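# Swap the finished vise part for a fresh blank

## Task

Remove the finished inverted-T part from the open vise and set it upright on its broad base in the black outfeed tray beside the part already there; both parts must end up standing on their bases. Take one of the two blanks from the infeed plate and rest it on the two low parallel bars between the vise jaws, either the same side up as it sat on the plate or flipped over, with its long side pressed against the fixed jaw (the end block without hoses) and its end pressed against the work stop (the short rod between the jaws). The remaining blank must lie entirely on the infeed plate, either side up, and not sit on the pins. Finish by releasing everything and moving the grippers away; nothing may count as placed if it stays put only because the robot holds it.

## Robot and tools

Robot: one six-joint arm. A V-shaped bracket on its flange holds two parallel grippers. Gripper 1 is the reference: its fingers point along the tool +z axis and close along tool x. Gripper 2 points along tool -x and closes along tool z; its pad centre sits 223 mm along -x and 237 mm along -z from the reference point, same y, and its pads are set 25 mm wider (75 mm fully open, never closer than 23 mm, so it cannot hold anything 23 mm or thinner). Fingertips extend 17.5 mm past each pad centre; each gripper body sits 25 mm toward +y of it. A flat block juts 65 mm toward -y beside gripper 1. Whichever gripper is level while the other points down swings around with every rotation and can strike the table, parts or arm.

Frames: the scene frame has its origin on the table surface under the arm base, +z up, +y to the left when facing +x. Results report end_effector_position (metres, the point between gripper 1's pads), end_effector_quat_wxyz, and velocities in m/s and rad/s. Reported position can be off, more so at long reach.

The command row: every motion uses a row of exactly 12 numbers, each in [-1, 1], in this order: dx, dy, dz, rx, ry, rz, position_1, position_2, force_limit_1, force_limit_2, speed_1, speed_2. The first six are an offset, not a pose: a target expressed in the gripper's own axes relative to the gripper pose printed in the most recent result that showed it (before any such result exists in a scene, and for any later call inside the same reply, relative to where the robot stands when the action begins). Scale: 1.0 equals 0.6 m for dx, dy, dz and 180 degrees for the rotation vector rx, ry, rz. Each row is measured from that same base pose, not chained. All-zero offsets pull the arm back to the base pose; they are not a pause. The last six are gripper settings, absolute per gripper: position +1 is fully open (50 mm for gripper 1), about -0.65 brings gripper 1's pads together, and -1 means close until blocked (use it to grip and keep sending it). force_limit maps -1/0/+1 to roughly 20/102/185 N per pad (final grip up to ~17 % more). speed maps -1/0/+1 to 20/85/150 mm/s. New force or speed only applies after a position change of at least 0.01. Each control step the commanded pose is clipped to within 100 mm and 16 degrees of the measured one; arm motion lags commands by about 0.17 s.

Tools:
execute_actions: actions is a list holding zero or one item. Empty list returns the current state. An item with rows (1 to 15 rows) and steps (1 to 15, default 15; each step 1/30 s, last row repeated) runs an action. An item with only steps (up to 300) is a wait counted from the previous result, including reply time. Optional pictures boolean. A refused call does nothing.
move: target is one 12-number row as above; drives gripper 1's point along a straight path lasting 0.5 to 10 s toward that target. speed in m/s, 0.002 to 0.5 (default 0.25), rotation capped at twice that in rad/s. Optional stop_force in N, 9 to 40: the path halts when the wrist sensor feels that much extra push opposing the motion, then backs up two steps and holds. Use it only at very low speed, not on rotating moves, and omit it when moving off something you press on. It is refused in the first 0.2 s of a scene. The path ignores obstacles, can overshoot speed, and the arm is stiff, so aiming even slightly past a firm surface may fault.
wait: seconds, 0 to 10; sends nothing new.
zoom_image: camera (cam_head_left 672x504, cam_head_right 672x504, cam_wrist 504x504 fisheye) and region [x0, y0, x1, y1] in pixels from top-left, at most 504 by 504.
finished_scene: scene is the integer number of the current scene; ends and grades it, irreversibly. Replying without any tool call also ends things.

Reading results: the move line states the ending: done (settled near target), off_target, moving, held (a clearance check blocked the final step), fault, or contact (stop_force triggered; takes priority), plus distance to target. limits=paced means the pose was clipped; limits=held means some steps were blocked, after which the arm can surge. HELD marks steps where the row was not fully sent; a pose unreachable line means the clearance check altered the command. Hand target shows the pose currently being driven to. position_measured and object_status list gripper 1 then gripper 2. Opening is about (250 - position_measured) x 0.202 mm, plus 25 mm for gripper 2. object_status: 0 moving, 1 blocked while opening, 2 blocked while closing (a grip), 3 reached the requested position or pads met (empty, or a very thin or slightly oversize object). Gripper 2 closed on nothing reads about 260 and 3. At force_limit -1 status stays 2 even if the part slips out. Wrist force and torque are in tool axes, noisy (offset up to ~4 N, noise up to 2.4 N), saturate near 50 N, and point from a pressed surface into the arm. Joint torques include drive output and drift; they are not contact measures. MOTOR HOT warns from 70 °C; at 85 °C the brakes lock for minutes.

Avoid: any outside force of 150 N or joint torque at its limit (shoulder/elbow 139 N m, wrists 26 N m, held weight included) stops the arm 10 s. Don't drop, slam or shove parts, and never knock anything off the table. Parts may get brief random tugs or pushes; recheck before releasing.

Each tool is called after ">>>" as name(argument=value, ...) on one line, values as JSON.

## Session

>>> execute_actions(actions=[])

Scene clock: 0.00 s of 6600.00 s.
end_effector_position=(+0.2168, -0.2533, +0.2533) position_measured=(+3, +3) object_status=(+3, +3) end_effector_quat_wxyz=(+0.391, +0.707, -0.370, -0.459) end_effector_velocity=(+0.001, +0.001, -0.001) end_effector_angular_velocity=(-0.001, -0.000, +0.003)
Joint positions: [-0.688 -1.116  1.448 -0.273 -1.781  2.68 ]
Joint velocities: [ 0.003  0.     0.001 -0.002  0.     0.   ]
Joint torques (N m, as the arm reports them, + toward a larger angle): no reading
Motor temperatures (°C, as the motors report them): [26 24 25 30 37 33]
Wrist force (N, on the end effector, along its own x y z axes, offset not removed): no reading
Wrist torque (N m, same axes, about the end effector's origin, offset not removed): no reading
Hand target: +0.217, -0.253, +0.253; +0.391, +0.707, -0.370, -0.459

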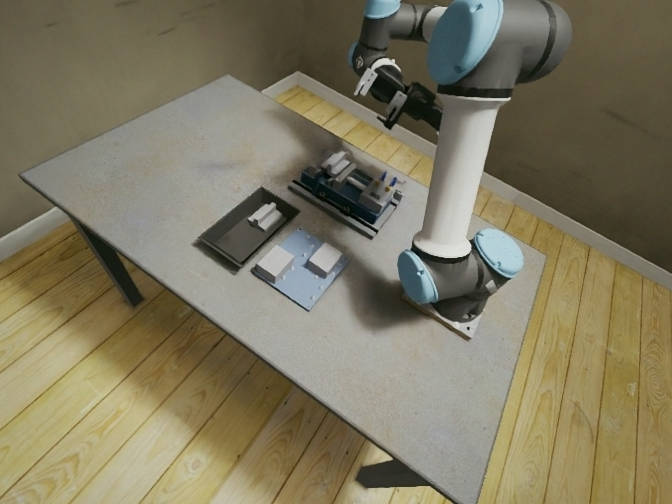

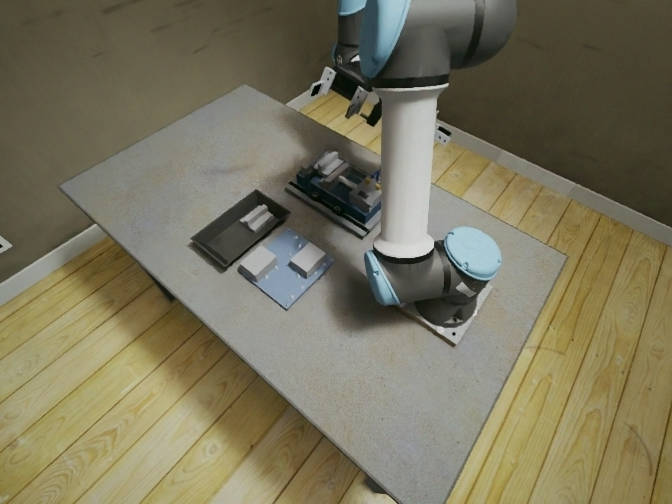

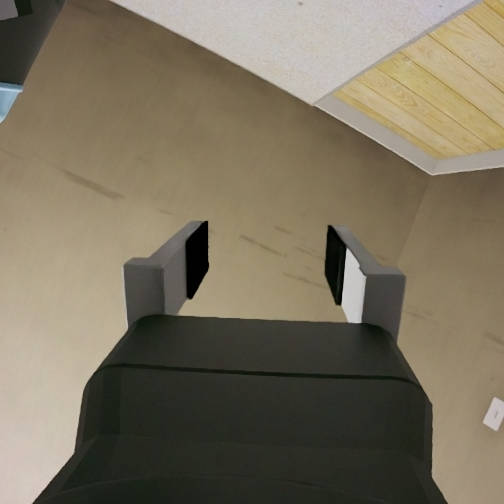

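>>> move(target=[-0.06,0.148,-0.045,0.416,0.033,0.165,1,1,0,0,0,0])

Scene clock: 15.07 s of 6600.00 s.
end_effector_position=(+0.2167, -0.2526, +0.3527) position_measured=(+3, +3) object_status=(+3, +3) end_effector_quat_wxyz=(+0.001, +0.707, -0.707, -0.000) end_effector_velocity=(-0.001, -0.000, +0.001) end_effector_angular_velocity=(-0.000, -0.013, -0.003)
Joint positions: [-1.39  -1.809  1.489 -0.467 -1.451  1.683]
Joint velocities: [-0.013 -0.006  0.003  0.002  0.002 -0.016]
Joint torques (N m, as the arm reports them, + toward a larger angle): [ -7.41 -27.87 -19.67   2.05   2.59  -1.67]
Motor temperatures (°C, as the motors report them): [26 24 25 30 37 33]
Wrist force (N, on the end effector, along its own x y z axes, offset not removed): [1.1 1.4 1.9]
Wrist torque (N m, same axes, about the end effector's origin, offset not removed): [0.51 -0.13 -0.11]
Hand target: +0.217, -0.253, +0.353; +0.000, +0.707, -0.707, +0.000
Off the commanded pose: 0.001 m, 0 deg.
After step 90, 8.70 s passed at rest.
move: done

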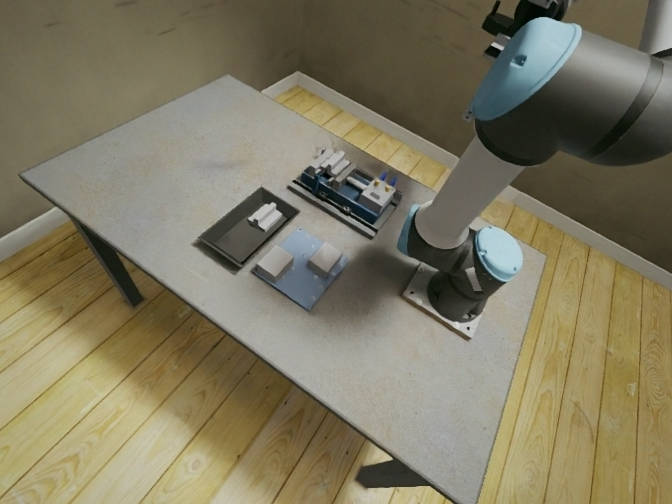

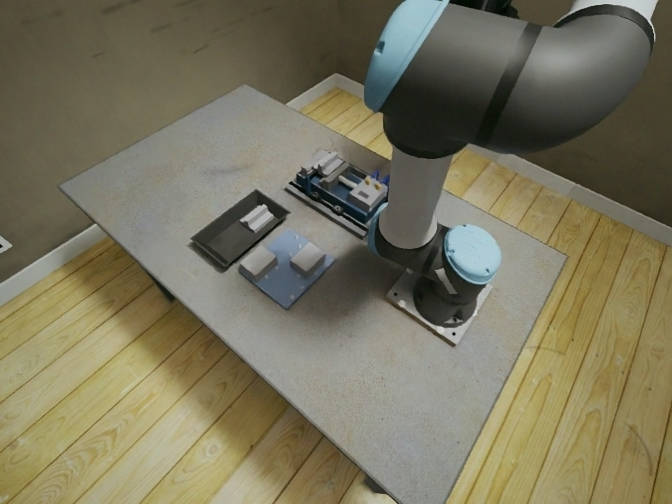

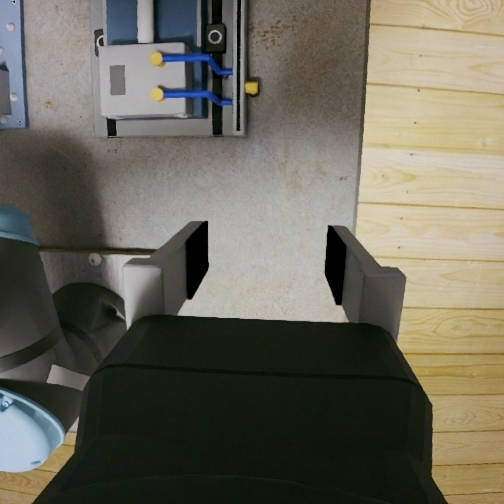

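>>> move(target=[-0.17,-0.5,0,0,0,0,1,1,0,0,0,0])

Scene clock: 24.93 s of 6600.00 s.
end_effector_position=(+0.5163, -0.1513, +0.3520) position_measured=(+3, +3) object_status=(+3, +3) end_effector_quat_wxyz=(+0.001, +0.707, -0.707, -0.000) end_effector_velocity=(+0.003, +0.001, +0.001) end_effector_angular_velocity=(-0.002, +0.001, +0.002)
Joint positions: [-0.652 -1.45   1.195 -0.76  -0.976  2.296]
Joint velocities: [ 0.007  0.006 -0.009 -0.001  0.001  0.007]
Joint torques (N m, as the arm reports them, + toward a larger angle): [  6.46 -21.63 -36.6   -3.19   4.66   1.72]
Motor temperatures (°C, as the motors report them): [26 24 25 30 37 33]
Wrist force (N, on the end effector, along its own x y z axes, offset not removed): [1.1 -0.5 -0.7]
Wrist torque (N m, same axes, about the end effector's origin, offset not removed): [0.02 -0.20 -0.05]
Hand target: +0.517, -0.151, +0.352; +0.001, +0.707, -0.707, -0.000
Off the commanded pose: 0.001 m, 0 deg.
After step 90, 4.93 s passed at rest.
move: done

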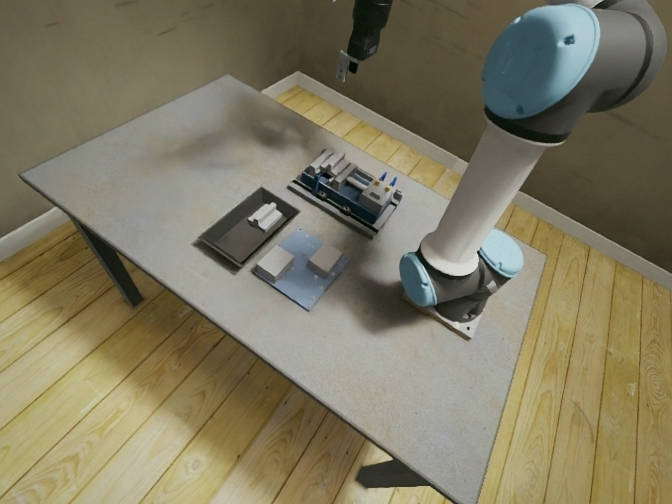

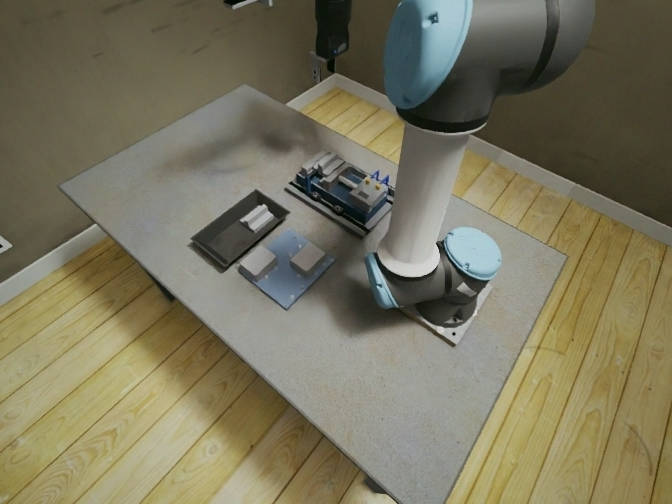

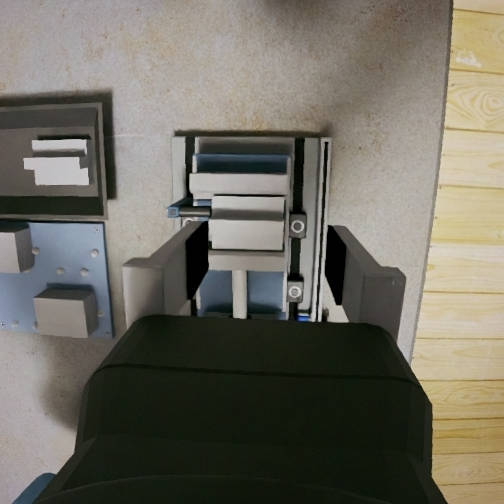

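>>> move(target=[-0.015,-0.14,0.2,0,0,-0.5,1,1,0,0,0,0])

Scene clock: 34.40 s of 6600.00 s.
end_effector_position=(+0.5998, -0.1424, +0.2320) position_measured=(+3, +3) object_status=(+3, +3) end_effector_quat_wxyz=(+0.000, +1.000, -0.000, -0.002) end_effector_velocity=(+0.001, +0.000, -0.001) end_effector_angular_velocity=(+0.001, -0.002, +0.011)
Joint positions: [-0.436 -1.078  0.972 -0.735 -1.879  1.236]
Joint velocities: [ 0.001 -0.     0.003 -0.007 -0.005 -0.009]
Joint torques (N m, as the arm reports them, + toward a larger angle): [  7.65 -45.01 -20.42  -1.56  -3.    -1.98]
Motor temperatures (°C, as the motors report them): [26 24 25 30 37 33]
Wrist force (N, on the end effector, along its own x y z axes, offset not removed): [1.2 0.9 -0.6]
Wrist torque (N m, same axes, about the end effector's origin, offset not removed): [0.15 -0.18 -0.08]
Hand target: +0.600, -0.142, +0.232; +0.000, +1.000, +0.000, -0.001
Off the commanded pose: 0.000 m, 0 deg.
After step 90, 2.77 s passed at rest.
move: done

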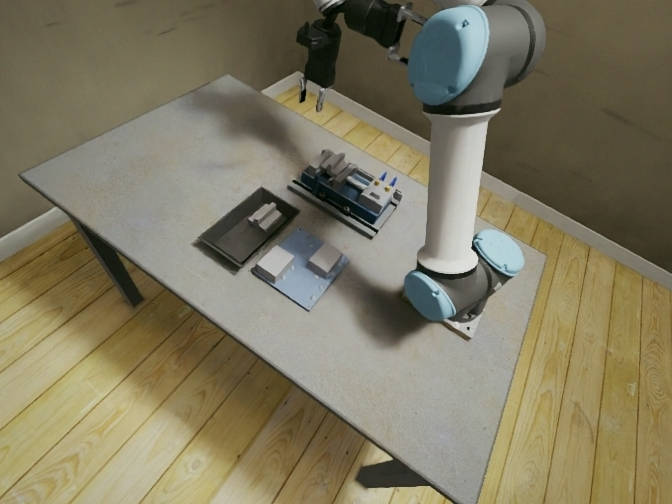

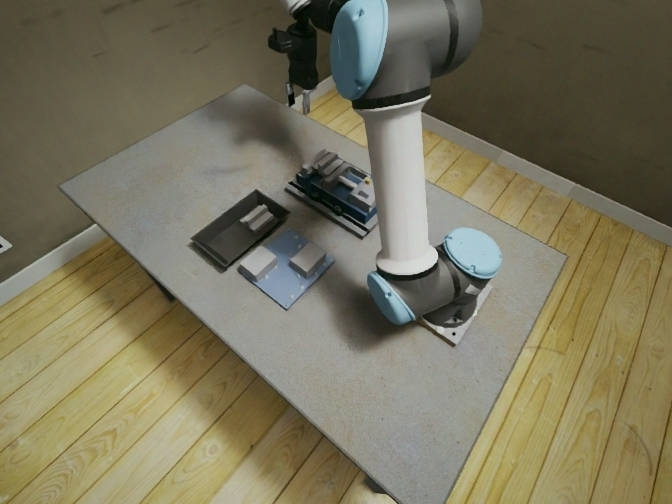

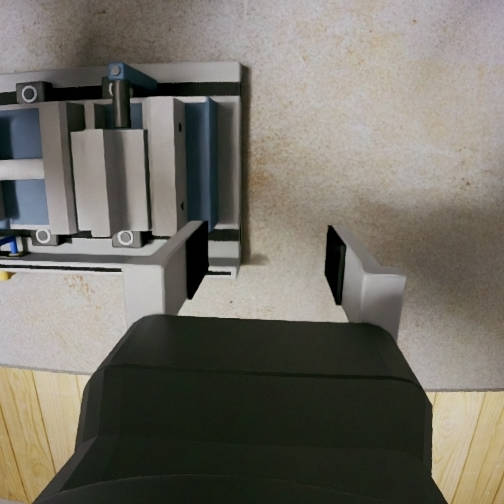

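>>> move(target=[-0.17,-0.02,0.1,0,0,0,1,1,0,0,0,0])

Scene clock: 42.53 s of 6600.00 s.
end_effector_position=(+0.4979, -0.1302, +0.1723) position_measured=(+3, +3) object_status=(+3, +3) end_effector_quat_wxyz=(+0.000, +1.000, -0.000, -0.002) end_effector_velocity=(-0.003, +0.001, -0.002) end_effector_angular_velocity=(-0.001, -0.005, +0.002)
Joint positions: [-0.494 -1.336  1.487 -1.006 -1.917  1.19 ]
Joint velocities: [-0.002 -0.01   0.017 -0.013 -0.001 -0.004]
Joint torques (N m, as the arm reports them, + toward a larger angle): [ -6.19 -55.26 -21.12  -1.89  -3.09  -1.87]
Motor temperatures (°C, as the motors report them): [26 24 25 30 37 33]
Wrist force (N, on the end effector, along its own x y z axes, offset not removed): [2.7 0.9 0.1]
Wrist torque (N m, same axes, about the end effector's origin, offset not removed): [0.32 -0.47 -0.18]
Hand target: +0.498, -0.130, +0.172; +0.000, +1.000, -0.000, -0.002
Off the commanded pose: 0.000 m, 0 deg.
After step 90, 4.00 s passed at rest.
move: done

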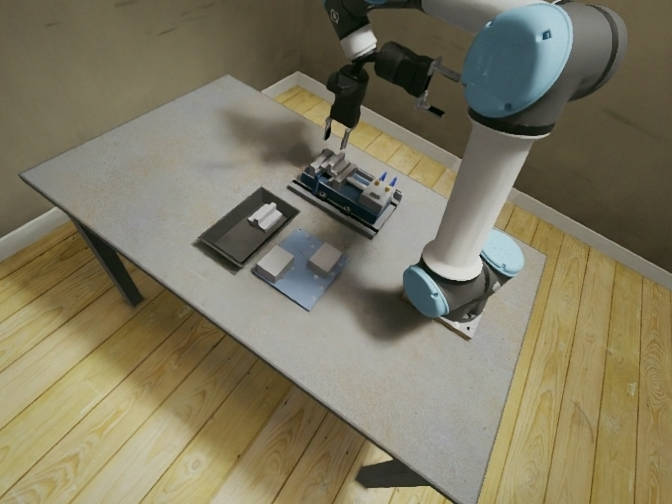

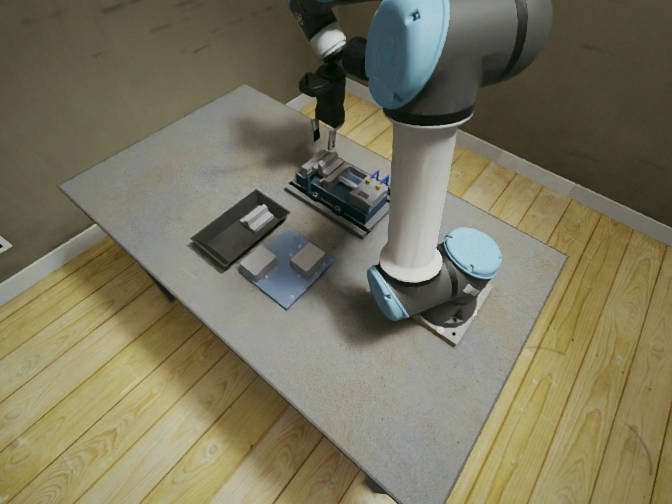

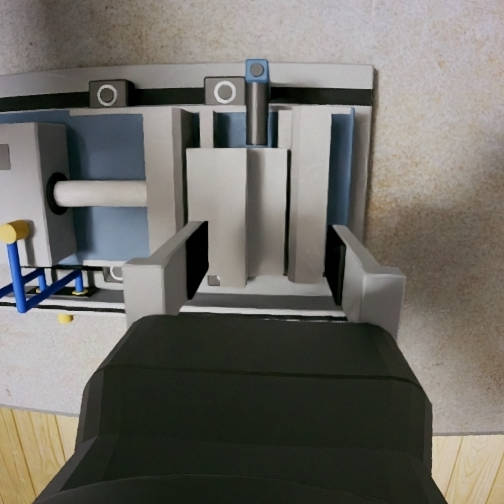

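>>> move(target=[-0.022,-0.02,0.07,0,0,0,0.6,1,0,0,0,0], speed=0.1)

Scene clock: 48.20 s of 6600.00 s.
end_effector_position=(+0.4847, -0.1183, +0.1305) position_measured=(+63, +3) object_status=(+3, +3) end_effector_quat_wxyz=(+0.000, +1.000, -0.000, -0.002) end_effector_velocity=(-0.001, +0.000, -0.002) end_effector_angular_velocity=(-0.000, +0.000, -0.001)
Joint positions: [-0.486 -1.352  1.616 -1.116 -1.912  1.196]
Joint velocities: [ 0.    -0.001  0.007 -0.006  0.001  0.001]
Joint torques (N m, as the arm reports them, + toward a larger angle): [  6.44 -53.   -19.38  -1.57   0.87   1.92]
Motor temperatures (°C, as the motors report them): [26 24 25 30 37 33]
Wrist force (N, on the end effector, along its own x y z axes, offset not removed): [1.7 0.8 -0.5]
Wrist torque (N m, same axes, about the end effector's origin, offset not removed): [0.25 -0.26 -0.13]
Hand target: +0.485, -0.118, +0.130; +0.000, +1.000, -0.000, -0.002
Off the commanded pose: 0.000 m, 0 deg.
After step 90, 1.70 s passed at rest.
move: done

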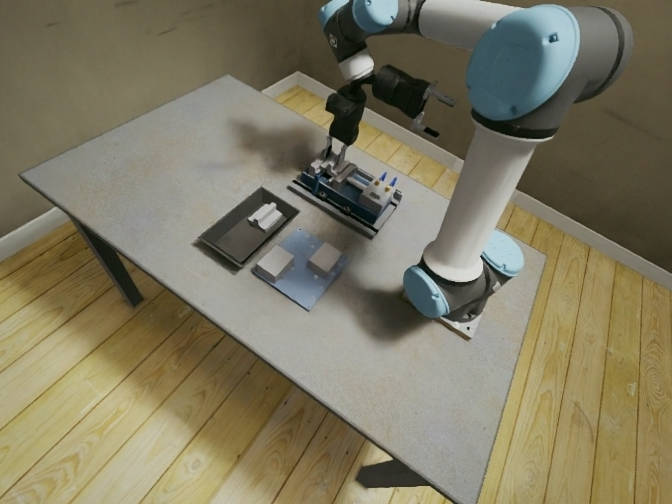

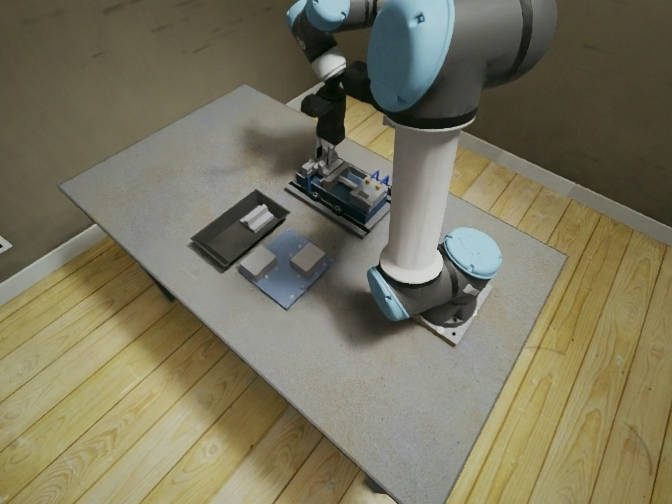

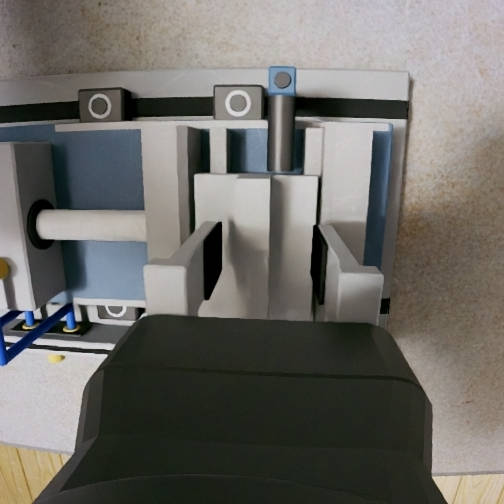

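Shift -5mm, descend until contact.

>>> move(target=[-0.009,0,0.1,0,0,0,0.3,1,0,0,0,0], speed=0.01, stop_force=10)

Scene clock: 53.77 s of 6600.00 s.
end_effector_position=(+0.4829, -0.1183, +0.1117) position_measured=(+107, +3) object_status=(+3, +3) end_effector_quat_wxyz=(+0.000, +1.000, -0.000, -0.002) end_effector_velocity=(-0.000, +0.001, +0.002) end_effector_angular_velocity=(+0.001, +0.003, +0.003)
Joint positions: [-0.487 -1.344  1.655 -1.165 -1.913  1.195]
Joint velocities: [ 0.002 -0.    -0.005  0.008 -0.001 -0.   ]
Joint torques (N m, as the arm reports them, + toward a larger angle): [ -3.21  -2.74 -15.83   0.32   0.08   2.24]
Motor temperatures (°C, as the motors report them): [26 24 25 30 37 33]
Wrist force (N, on the end effector, along its own x y z axes, offset not removed): [-8.3 -2.5 -57.8]
Wrist torque (N m, same axes, about the end effector's origin, offset not removed): [-0.43 0.93 -0.11]
Hand target: +0.483, -0.118, +0.112; +0.000, +1.000, -0.000, -0.002
Off the commanded pose: 0.041 m, 0 deg.
After step 90, 0.30 s passed at rest.
move: contact

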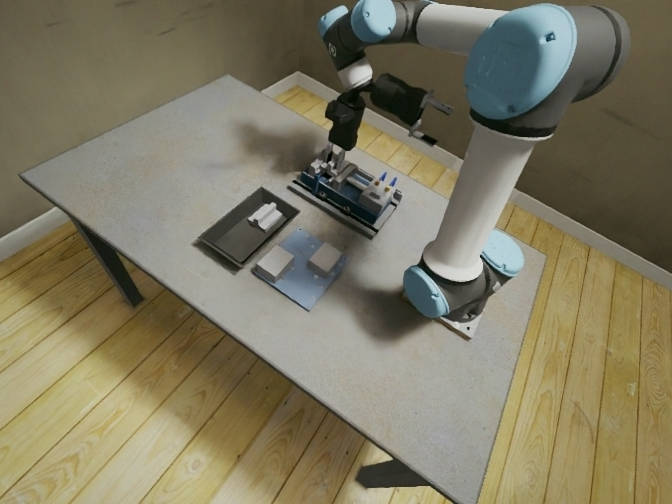

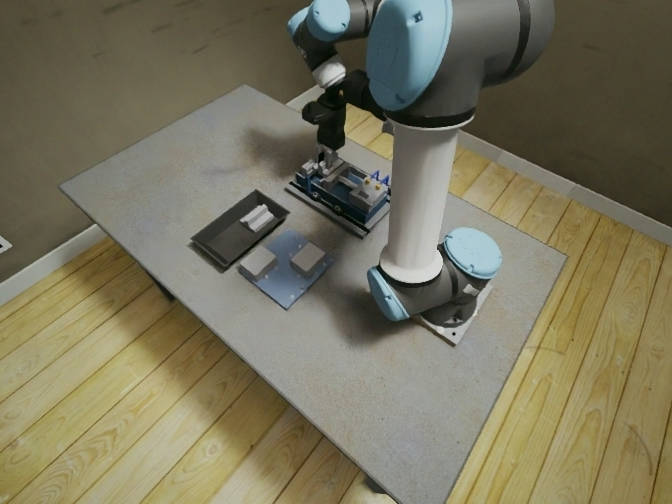

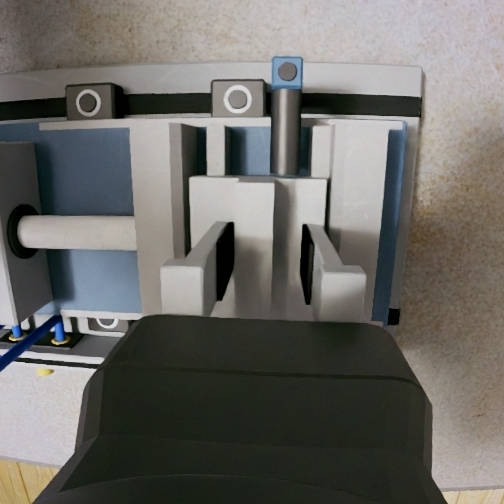

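Hit rib top (z≈.094). Shift.

>>> move(target=[-0.013,0,-0.006,0,0,0,0.4,1,0,0,0,0], speed=0.02)

>>> move(target=[0,0,0.06,0,0,0,0.4,1,0,0,0,0], speed=0.005, stop_force=10)

>>> move(target=[0,0,-0.004,0,0,0,0.4,1,0,0,0,0], speed=0.02)

>>> move(target=[0,0,0,0,0,0,-1,1,0,0,0,0])

>>> move(target=[0,0,-0.15,0,0,0,-1,1,0,0,0,0], speed=0.1)

>>> move(target=[0,-0.33,0,0,0,0,-1,1,0,0,0,0])

Scene clock: 61.87 s of 6600.00 s.
end_effector_position=(+0.4754, -0.1183, +0.1152) position_measured=(+92, +3) object_status=(+3, +3) end_effector_quat_wxyz=(+0.000, +1.000, -0.000, -0.002) end_effector_velocity=(-0.002, +0.000, +0.001) end_effector_angular_velocity=(-0.002, -0.001, +0.003)
Joint positions: [-0.494 -1.363  1.671 -1.163 -1.918  1.19 ]
Joint velocities: [ 0.    -0.006  0.004  0.    -0.003 -0.001]
Joint torques (N m, as the arm reports them, + toward a larger angle): [ -6.79 -52.6  -20.39   1.44  -3.22  -1.76]
Motor temperatures (°C, as the motors report them): [26 24 25 30 37 33]
Wrist force (N, on the end effector, along its own x y z axes, offset not removed): [2.3 3.4 -0.3]
Wrist torque (N m, same axes, about the end effector's origin, offset not removed): [0.82 -0.32 -0.18]
Hand target: +0.475, -0.118, +0.115; +0.000, +1.000, -0.000, -0.002
Off the commanded pose: 0.000 m, 0 deg.
After step 90, 4.33 s passed at rest.
move: done

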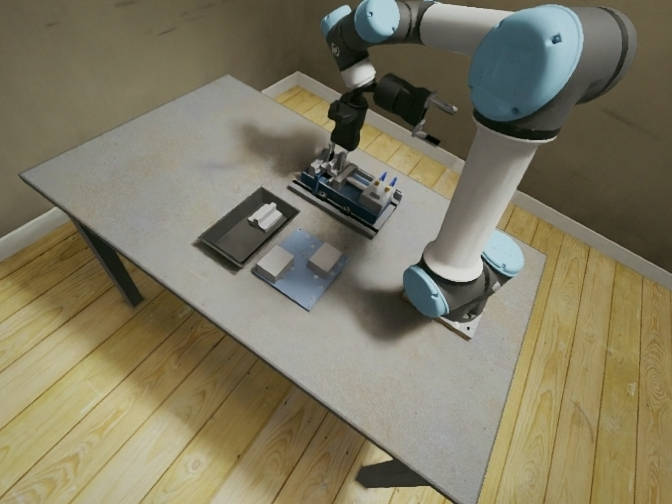

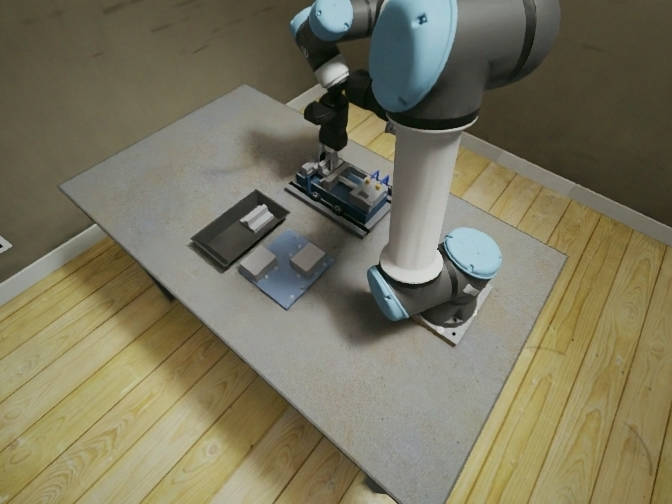

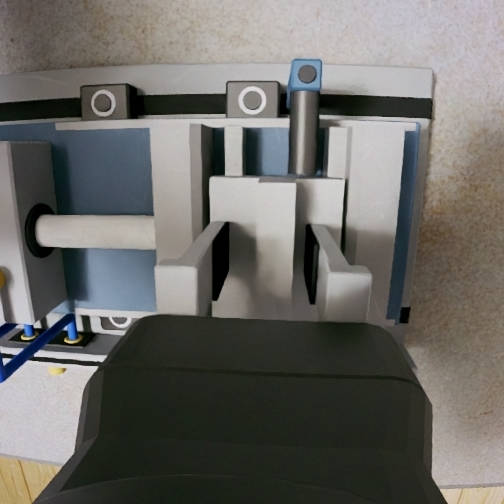

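Scene clock: 62.93 s of 6600.00 s.
end_effector_position=(+0.4753, -0.1183, +0.1118) position_measured=(+92, +3) object_status=(+3, +3) end_effector_quat_wxyz=(+0.000, +1.000, -0.000, -0.002) end_effector_velocity=(-0.000, -0.001, +0.001) end_effector_angular_velocity=(+0.001, +0.001, -0.002)
Joint positions: [-0.494 -1.361  1.677 -1.171 -1.918  1.19 ]
Joint velocities: [-0.002  0.    -0.004  0.006  0.     0.   ]
Joint torques (N m, as the arm reports them, + toward a larger angle): [  5.66 -16.5  -20.9    0.9    1.13   2.52]
Motor temperatures (°C, as the motors report them): [26 24 25 30 37 33]
Wrist force (N, on the end effector, along its own x y z axes, offset not removed): [-3.6 -0.2 -43.2]
Wrist torque (N m, same axes, about the end effector's origin, offset not removed): [0.00 0.33 -0.07]
Hand target: +0.475, -0.118, +0.112; +0.000, +1.000, -0.000, -0.002
Off the commanded pose: 0.033 m, 0 deg.
move: contact

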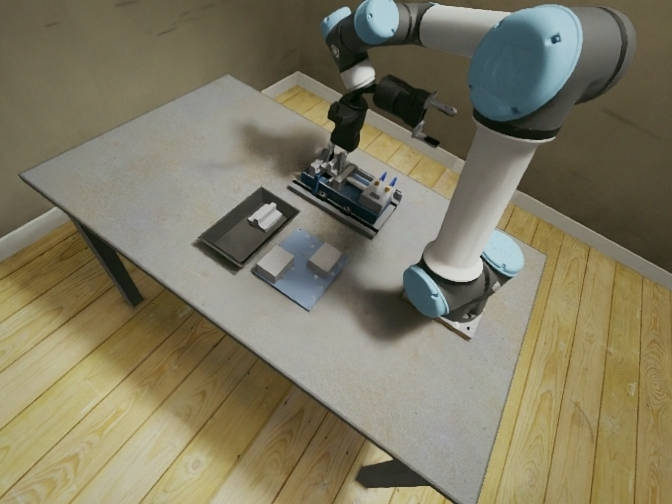

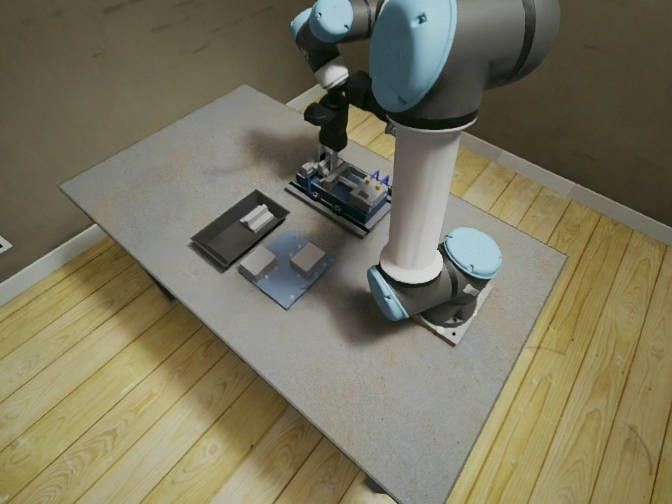

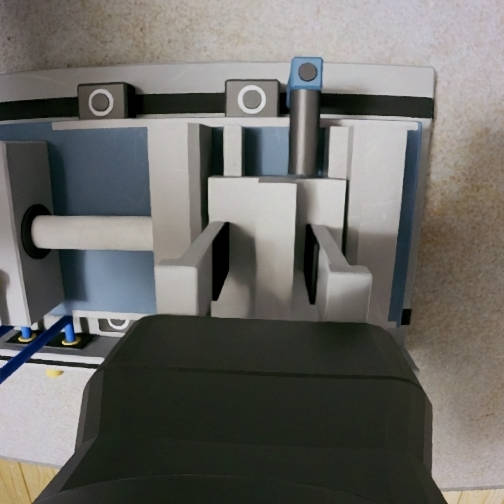

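Scene clock: 63.63 s of 6600.00 s.
end_effector_position=(+0.4753, -0.1183, +0.1141) position_measured=(+92, +3) object_status=(+3, +3) end_effector_quat_wxyz=(+0.000, +1.000, -0.000, -0.002) end_effector_velocity=(-0.000, +0.000, +0.002) end_effector_angular_velocity=(+0.001, +0.001, -0.000)
Joint positions: [-0.494 -1.362  1.673 -1.165 -1.918  1.19 ]
Joint velocities: [ 0.    -0.001 -0.003  0.005  0.001  0.   ]
Joint torques (N m, as the arm reports them, + toward a larger angle): [  3.21 -51.7  -35.44   1.24  -0.45   0.03]
Motor temperatures (°C, as the motors report them): [26 24 25 30 37 33]
Wrist force (N, on the end effector, along its own x y z axes, offset not removed): [1.5 1.7 1.4]
Wrist torque (N m, same axes, about the end effector's origin, offset not removed): [0.40 -0.17 -0.05]
Hand target: +0.475, -0.118, +0.114; +0.000, +1.000, -0.000, -0.002
Off the commanded pose: 0.000 m, 0 deg.
move: done

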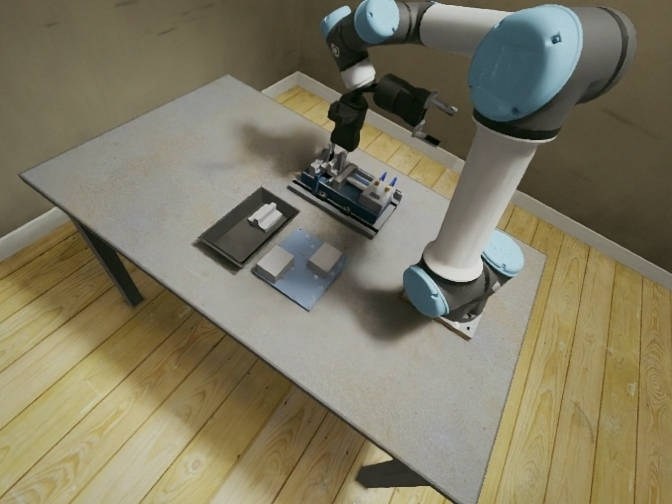

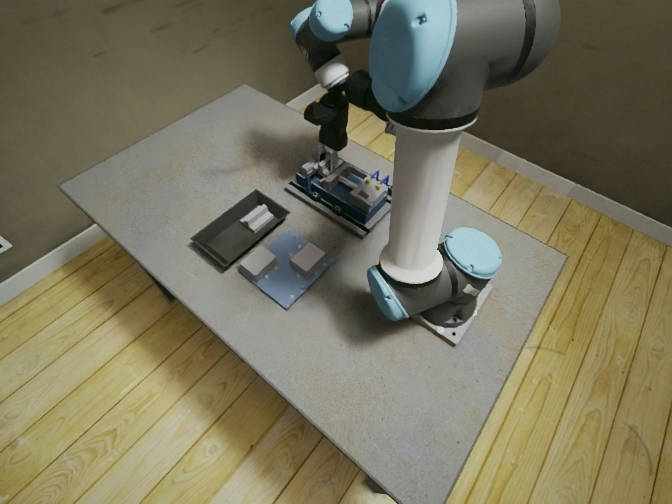

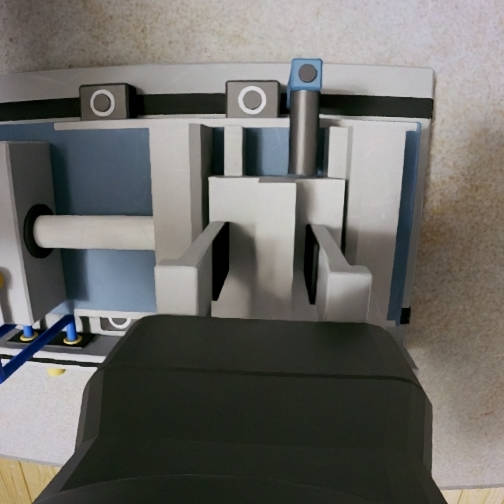

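Scene clock: 64.13 s of 6600.00 s.
end_effector_position=(+0.4754, -0.1183, +0.1141) position_measured=(+186, +3) object_status=(+2, +3) end_effector_quat_wxyz=(+0.000, +1.000, -0.000, -0.002) end_effector_velocity=(+0.000, +0.001, +0.001) end_effector_angular_velocity=(+0.001, -0.000, +0.002)
Joint positions: [-0.494 -1.362  1.673 -1.165 -1.918  1.19 ]
Joint velocities: [ 0.002 -0.001 -0.001  0.001  0.    -0.   ]
Joint torques (N m, as the arm reports them, + toward a larger angle): [  3.73 -46.47 -26.48  -1.55  -0.8   -0.3 ]
Motor temperatures (°C, as the motors report them): [26 24 25 30 37 33]
Wrist force (N, on the end effector, along its own x y z axes, offset not removed): [3.0 2.5 -2.2]
Wrist torque (N m, same axes, about the end effector's origin, offset not removed): [0.70 -0.22 -0.17]
Hand target: +0.475, -0.118, +0.114; +0.000, +1.000, -0.000, -0.002
Off the commanded pose: 0.000 m, 0 deg.
move: done

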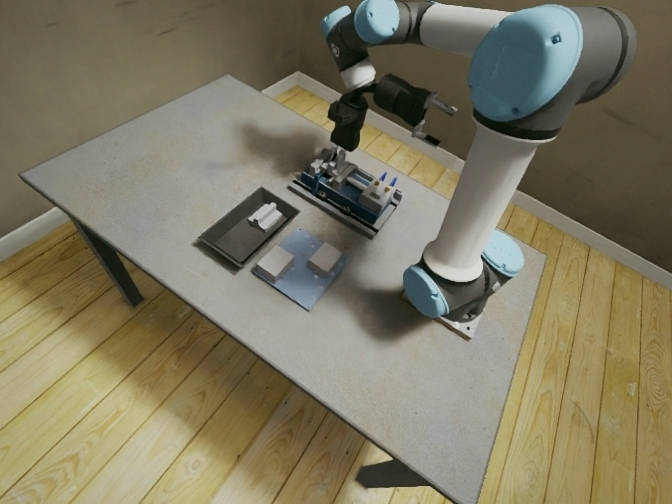

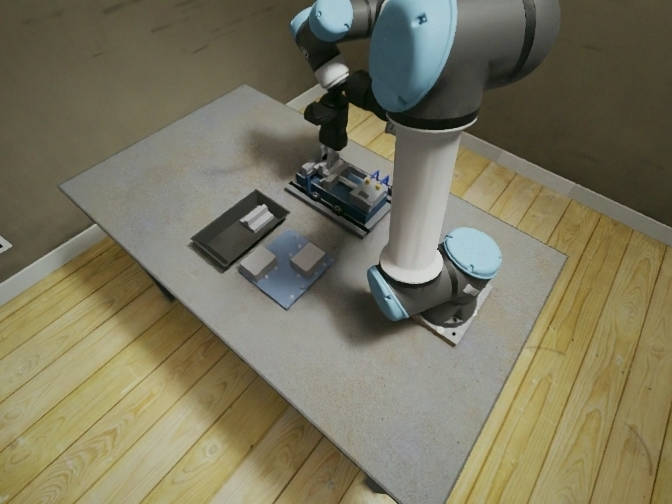

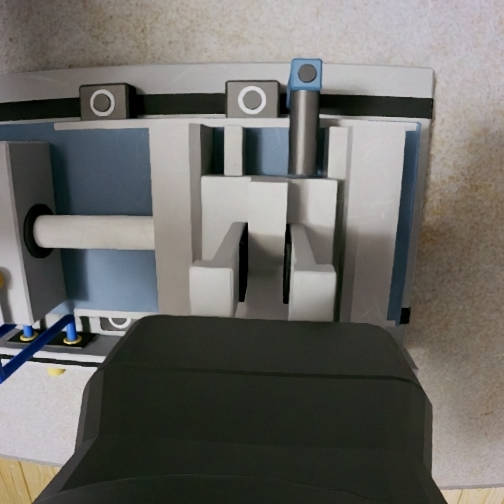

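Scene clock: 65.57 s of 6600.00 s.
end_effector_position=(+0.4756, -0.1182, +0.2040) position_measured=(+186, +3) object_status=(+2, +3) end_effector_quat_wxyz=(+0.000, +1.000, -0.000, -0.002) end_effector_velocity=(-0.000, -0.001, +0.002) end_effector_angular_velocity=(-0.001, +0.002, +0.000)
Joint positions: [-0.495 -1.405  1.49  -0.941 -1.918  1.189]
Joint velocities: [-0.     0.    -0.006  0.007 -0.002  0.001]
Joint torques (N m, as the arm reports them, + toward a larger angle): [ -2.31 -37.35 -33.48   1.27  -2.96   1.87]
Motor temperatures (°C, as the motors report them): [26 24 25 30 37 33]
Wrist force (N, on the end effector, along its own x y z axes, offset not removed): [2.4 -1.1 2.1]
Wrist torque (N m, same axes, about the end effector's origin, offset not removed): [-0.20 -0.44 -0.10]
Hand target: +0.476, -0.118, +0.204; +0.000, +1.000, -0.000, -0.002
Off the commanded pose: 0.000 m, 0 deg.
move: done

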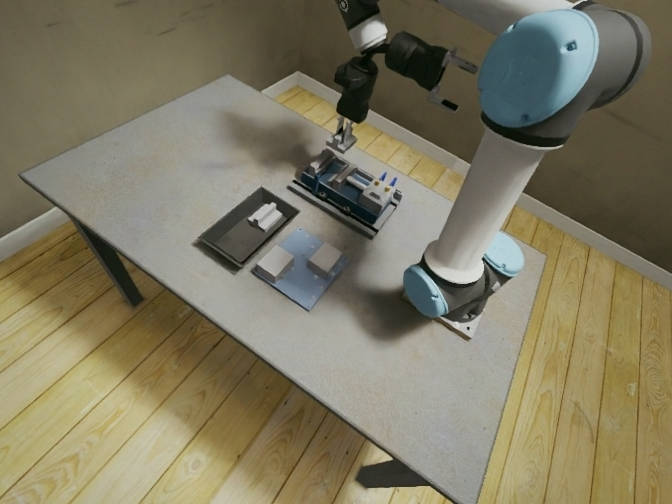

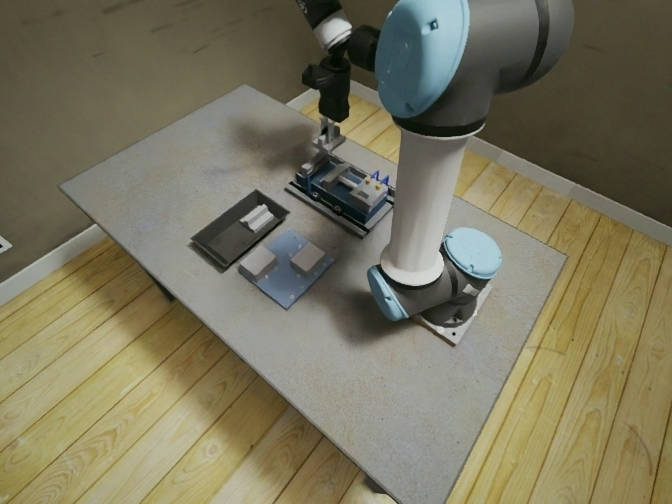

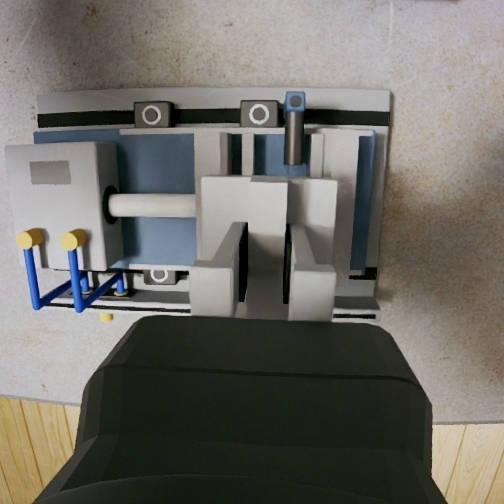

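Scene clock: 67.00 s of 6600.00 s.
end_effector_position=(+0.4760, +0.0793, +0.2037) position_measured=(+186, +3) object_status=(+2, +3) end_effector_quat_wxyz=(+0.000, +1.000, -0.000, -0.002) end_effector_velocity=(-0.000, +0.003, -0.000) end_effector_angular_velocity=(-0.001, +0.002, +0.002)
Joint positions: [-0.139 -1.437  1.514 -0.871 -1.676  1.457]
Joint velocities: [ 0.006  0.002 -0.002  0.002  0.002  0.004]
Joint torques (N m, as the arm reports them, + toward a larger angle): [  6.51 -24.35 -36.18   2.04   1.45   1.64]
Motor temperatures (°C, as the motors report them): [26 24 25 30 37 33]
Wrist force (N, on the end effector, along its own x y z axes, offset not removed): [2.2 1.1 2.7]
Wrist torque (N m, same axes, about the end effector's origin, offset not removed): [0.34 -0.38 -0.13]
Hand target: +0.476, +0.080, +0.204; +0.000, +1.000, -0.000, -0.002
Off the commanded pose: 0.001 m, 0 deg.
move: done

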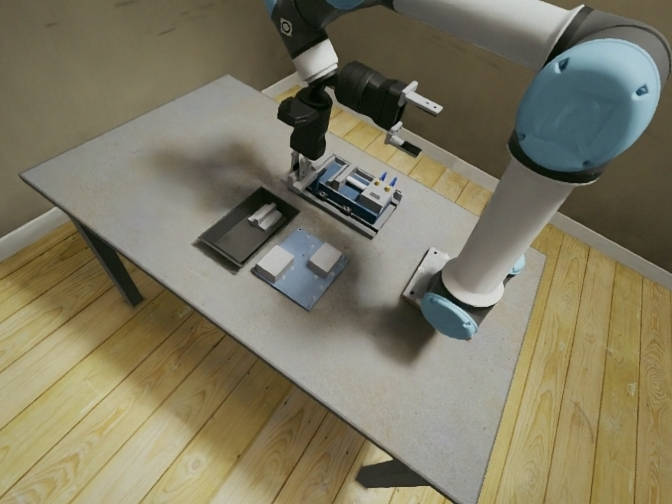

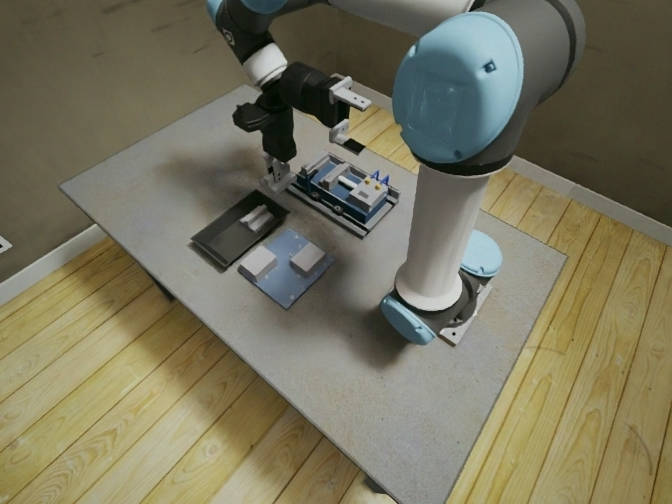

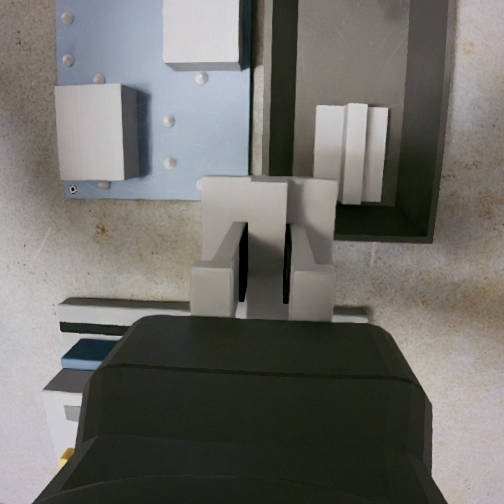

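>>> move(target=[0.1,-0.29,0.12,0,0,0,-1,1,0,0,0,0])

Scene clock: 71.80 s of 6600.00 s.
end_effector_position=(+0.5362, +0.2527, +0.1315) position_measured=(+186, +3) object_status=(+2, +3) end_effector_quat_wxyz=(+0.000, +1.000, -0.000, -0.001) end_effector_velocity=(+0.002, +0.002, -0.001) end_effector_angular_velocity=(-0.000, -0.001, -0.002)
Joint positions: [ 0.167 -1.174  1.358 -0.979 -1.46   1.675]
Joint velocities: [ 0.002  0.006 -0.007  0.     0.003  0.003]
Joint torques (N m, as the arm reports them, + toward a larger angle): [  6.17 -35.8  -36.64   1.94   2.65   1.68]
Motor temperatures (°C, as the motors report them): [26 24 25 30 37 33]
Wrist force (N, on the end effector, along its own x y z axes, offset not removed): [2.1 1.9 4.0]
Wrist torque (N m, same axes, about the end effector's origin, offset not removed): [0.52 -0.28 -0.06]
Hand target: +0.536, +0.253, +0.131; +0.000, +1.000, -0.000, -0.001
Off the commanded pose: 0.001 m, 0 deg.
After step 90, 0.37 s passed at rest.
move: done

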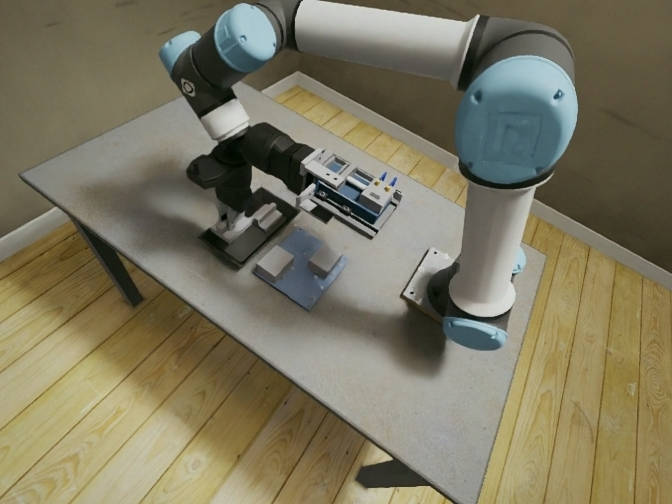

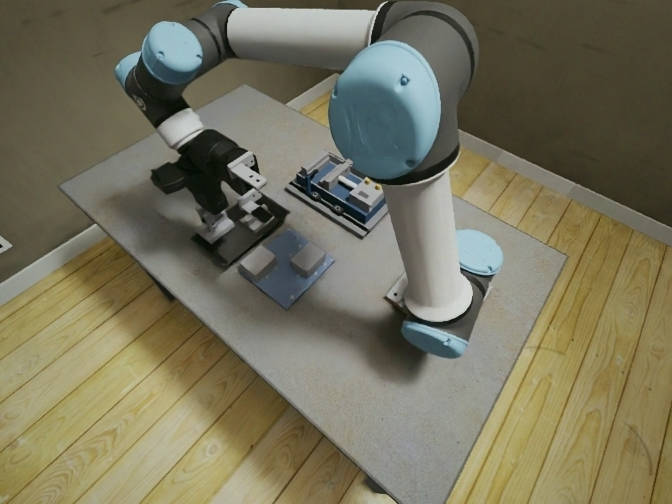

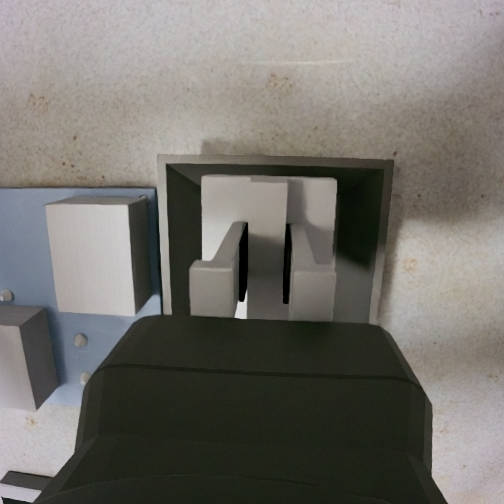

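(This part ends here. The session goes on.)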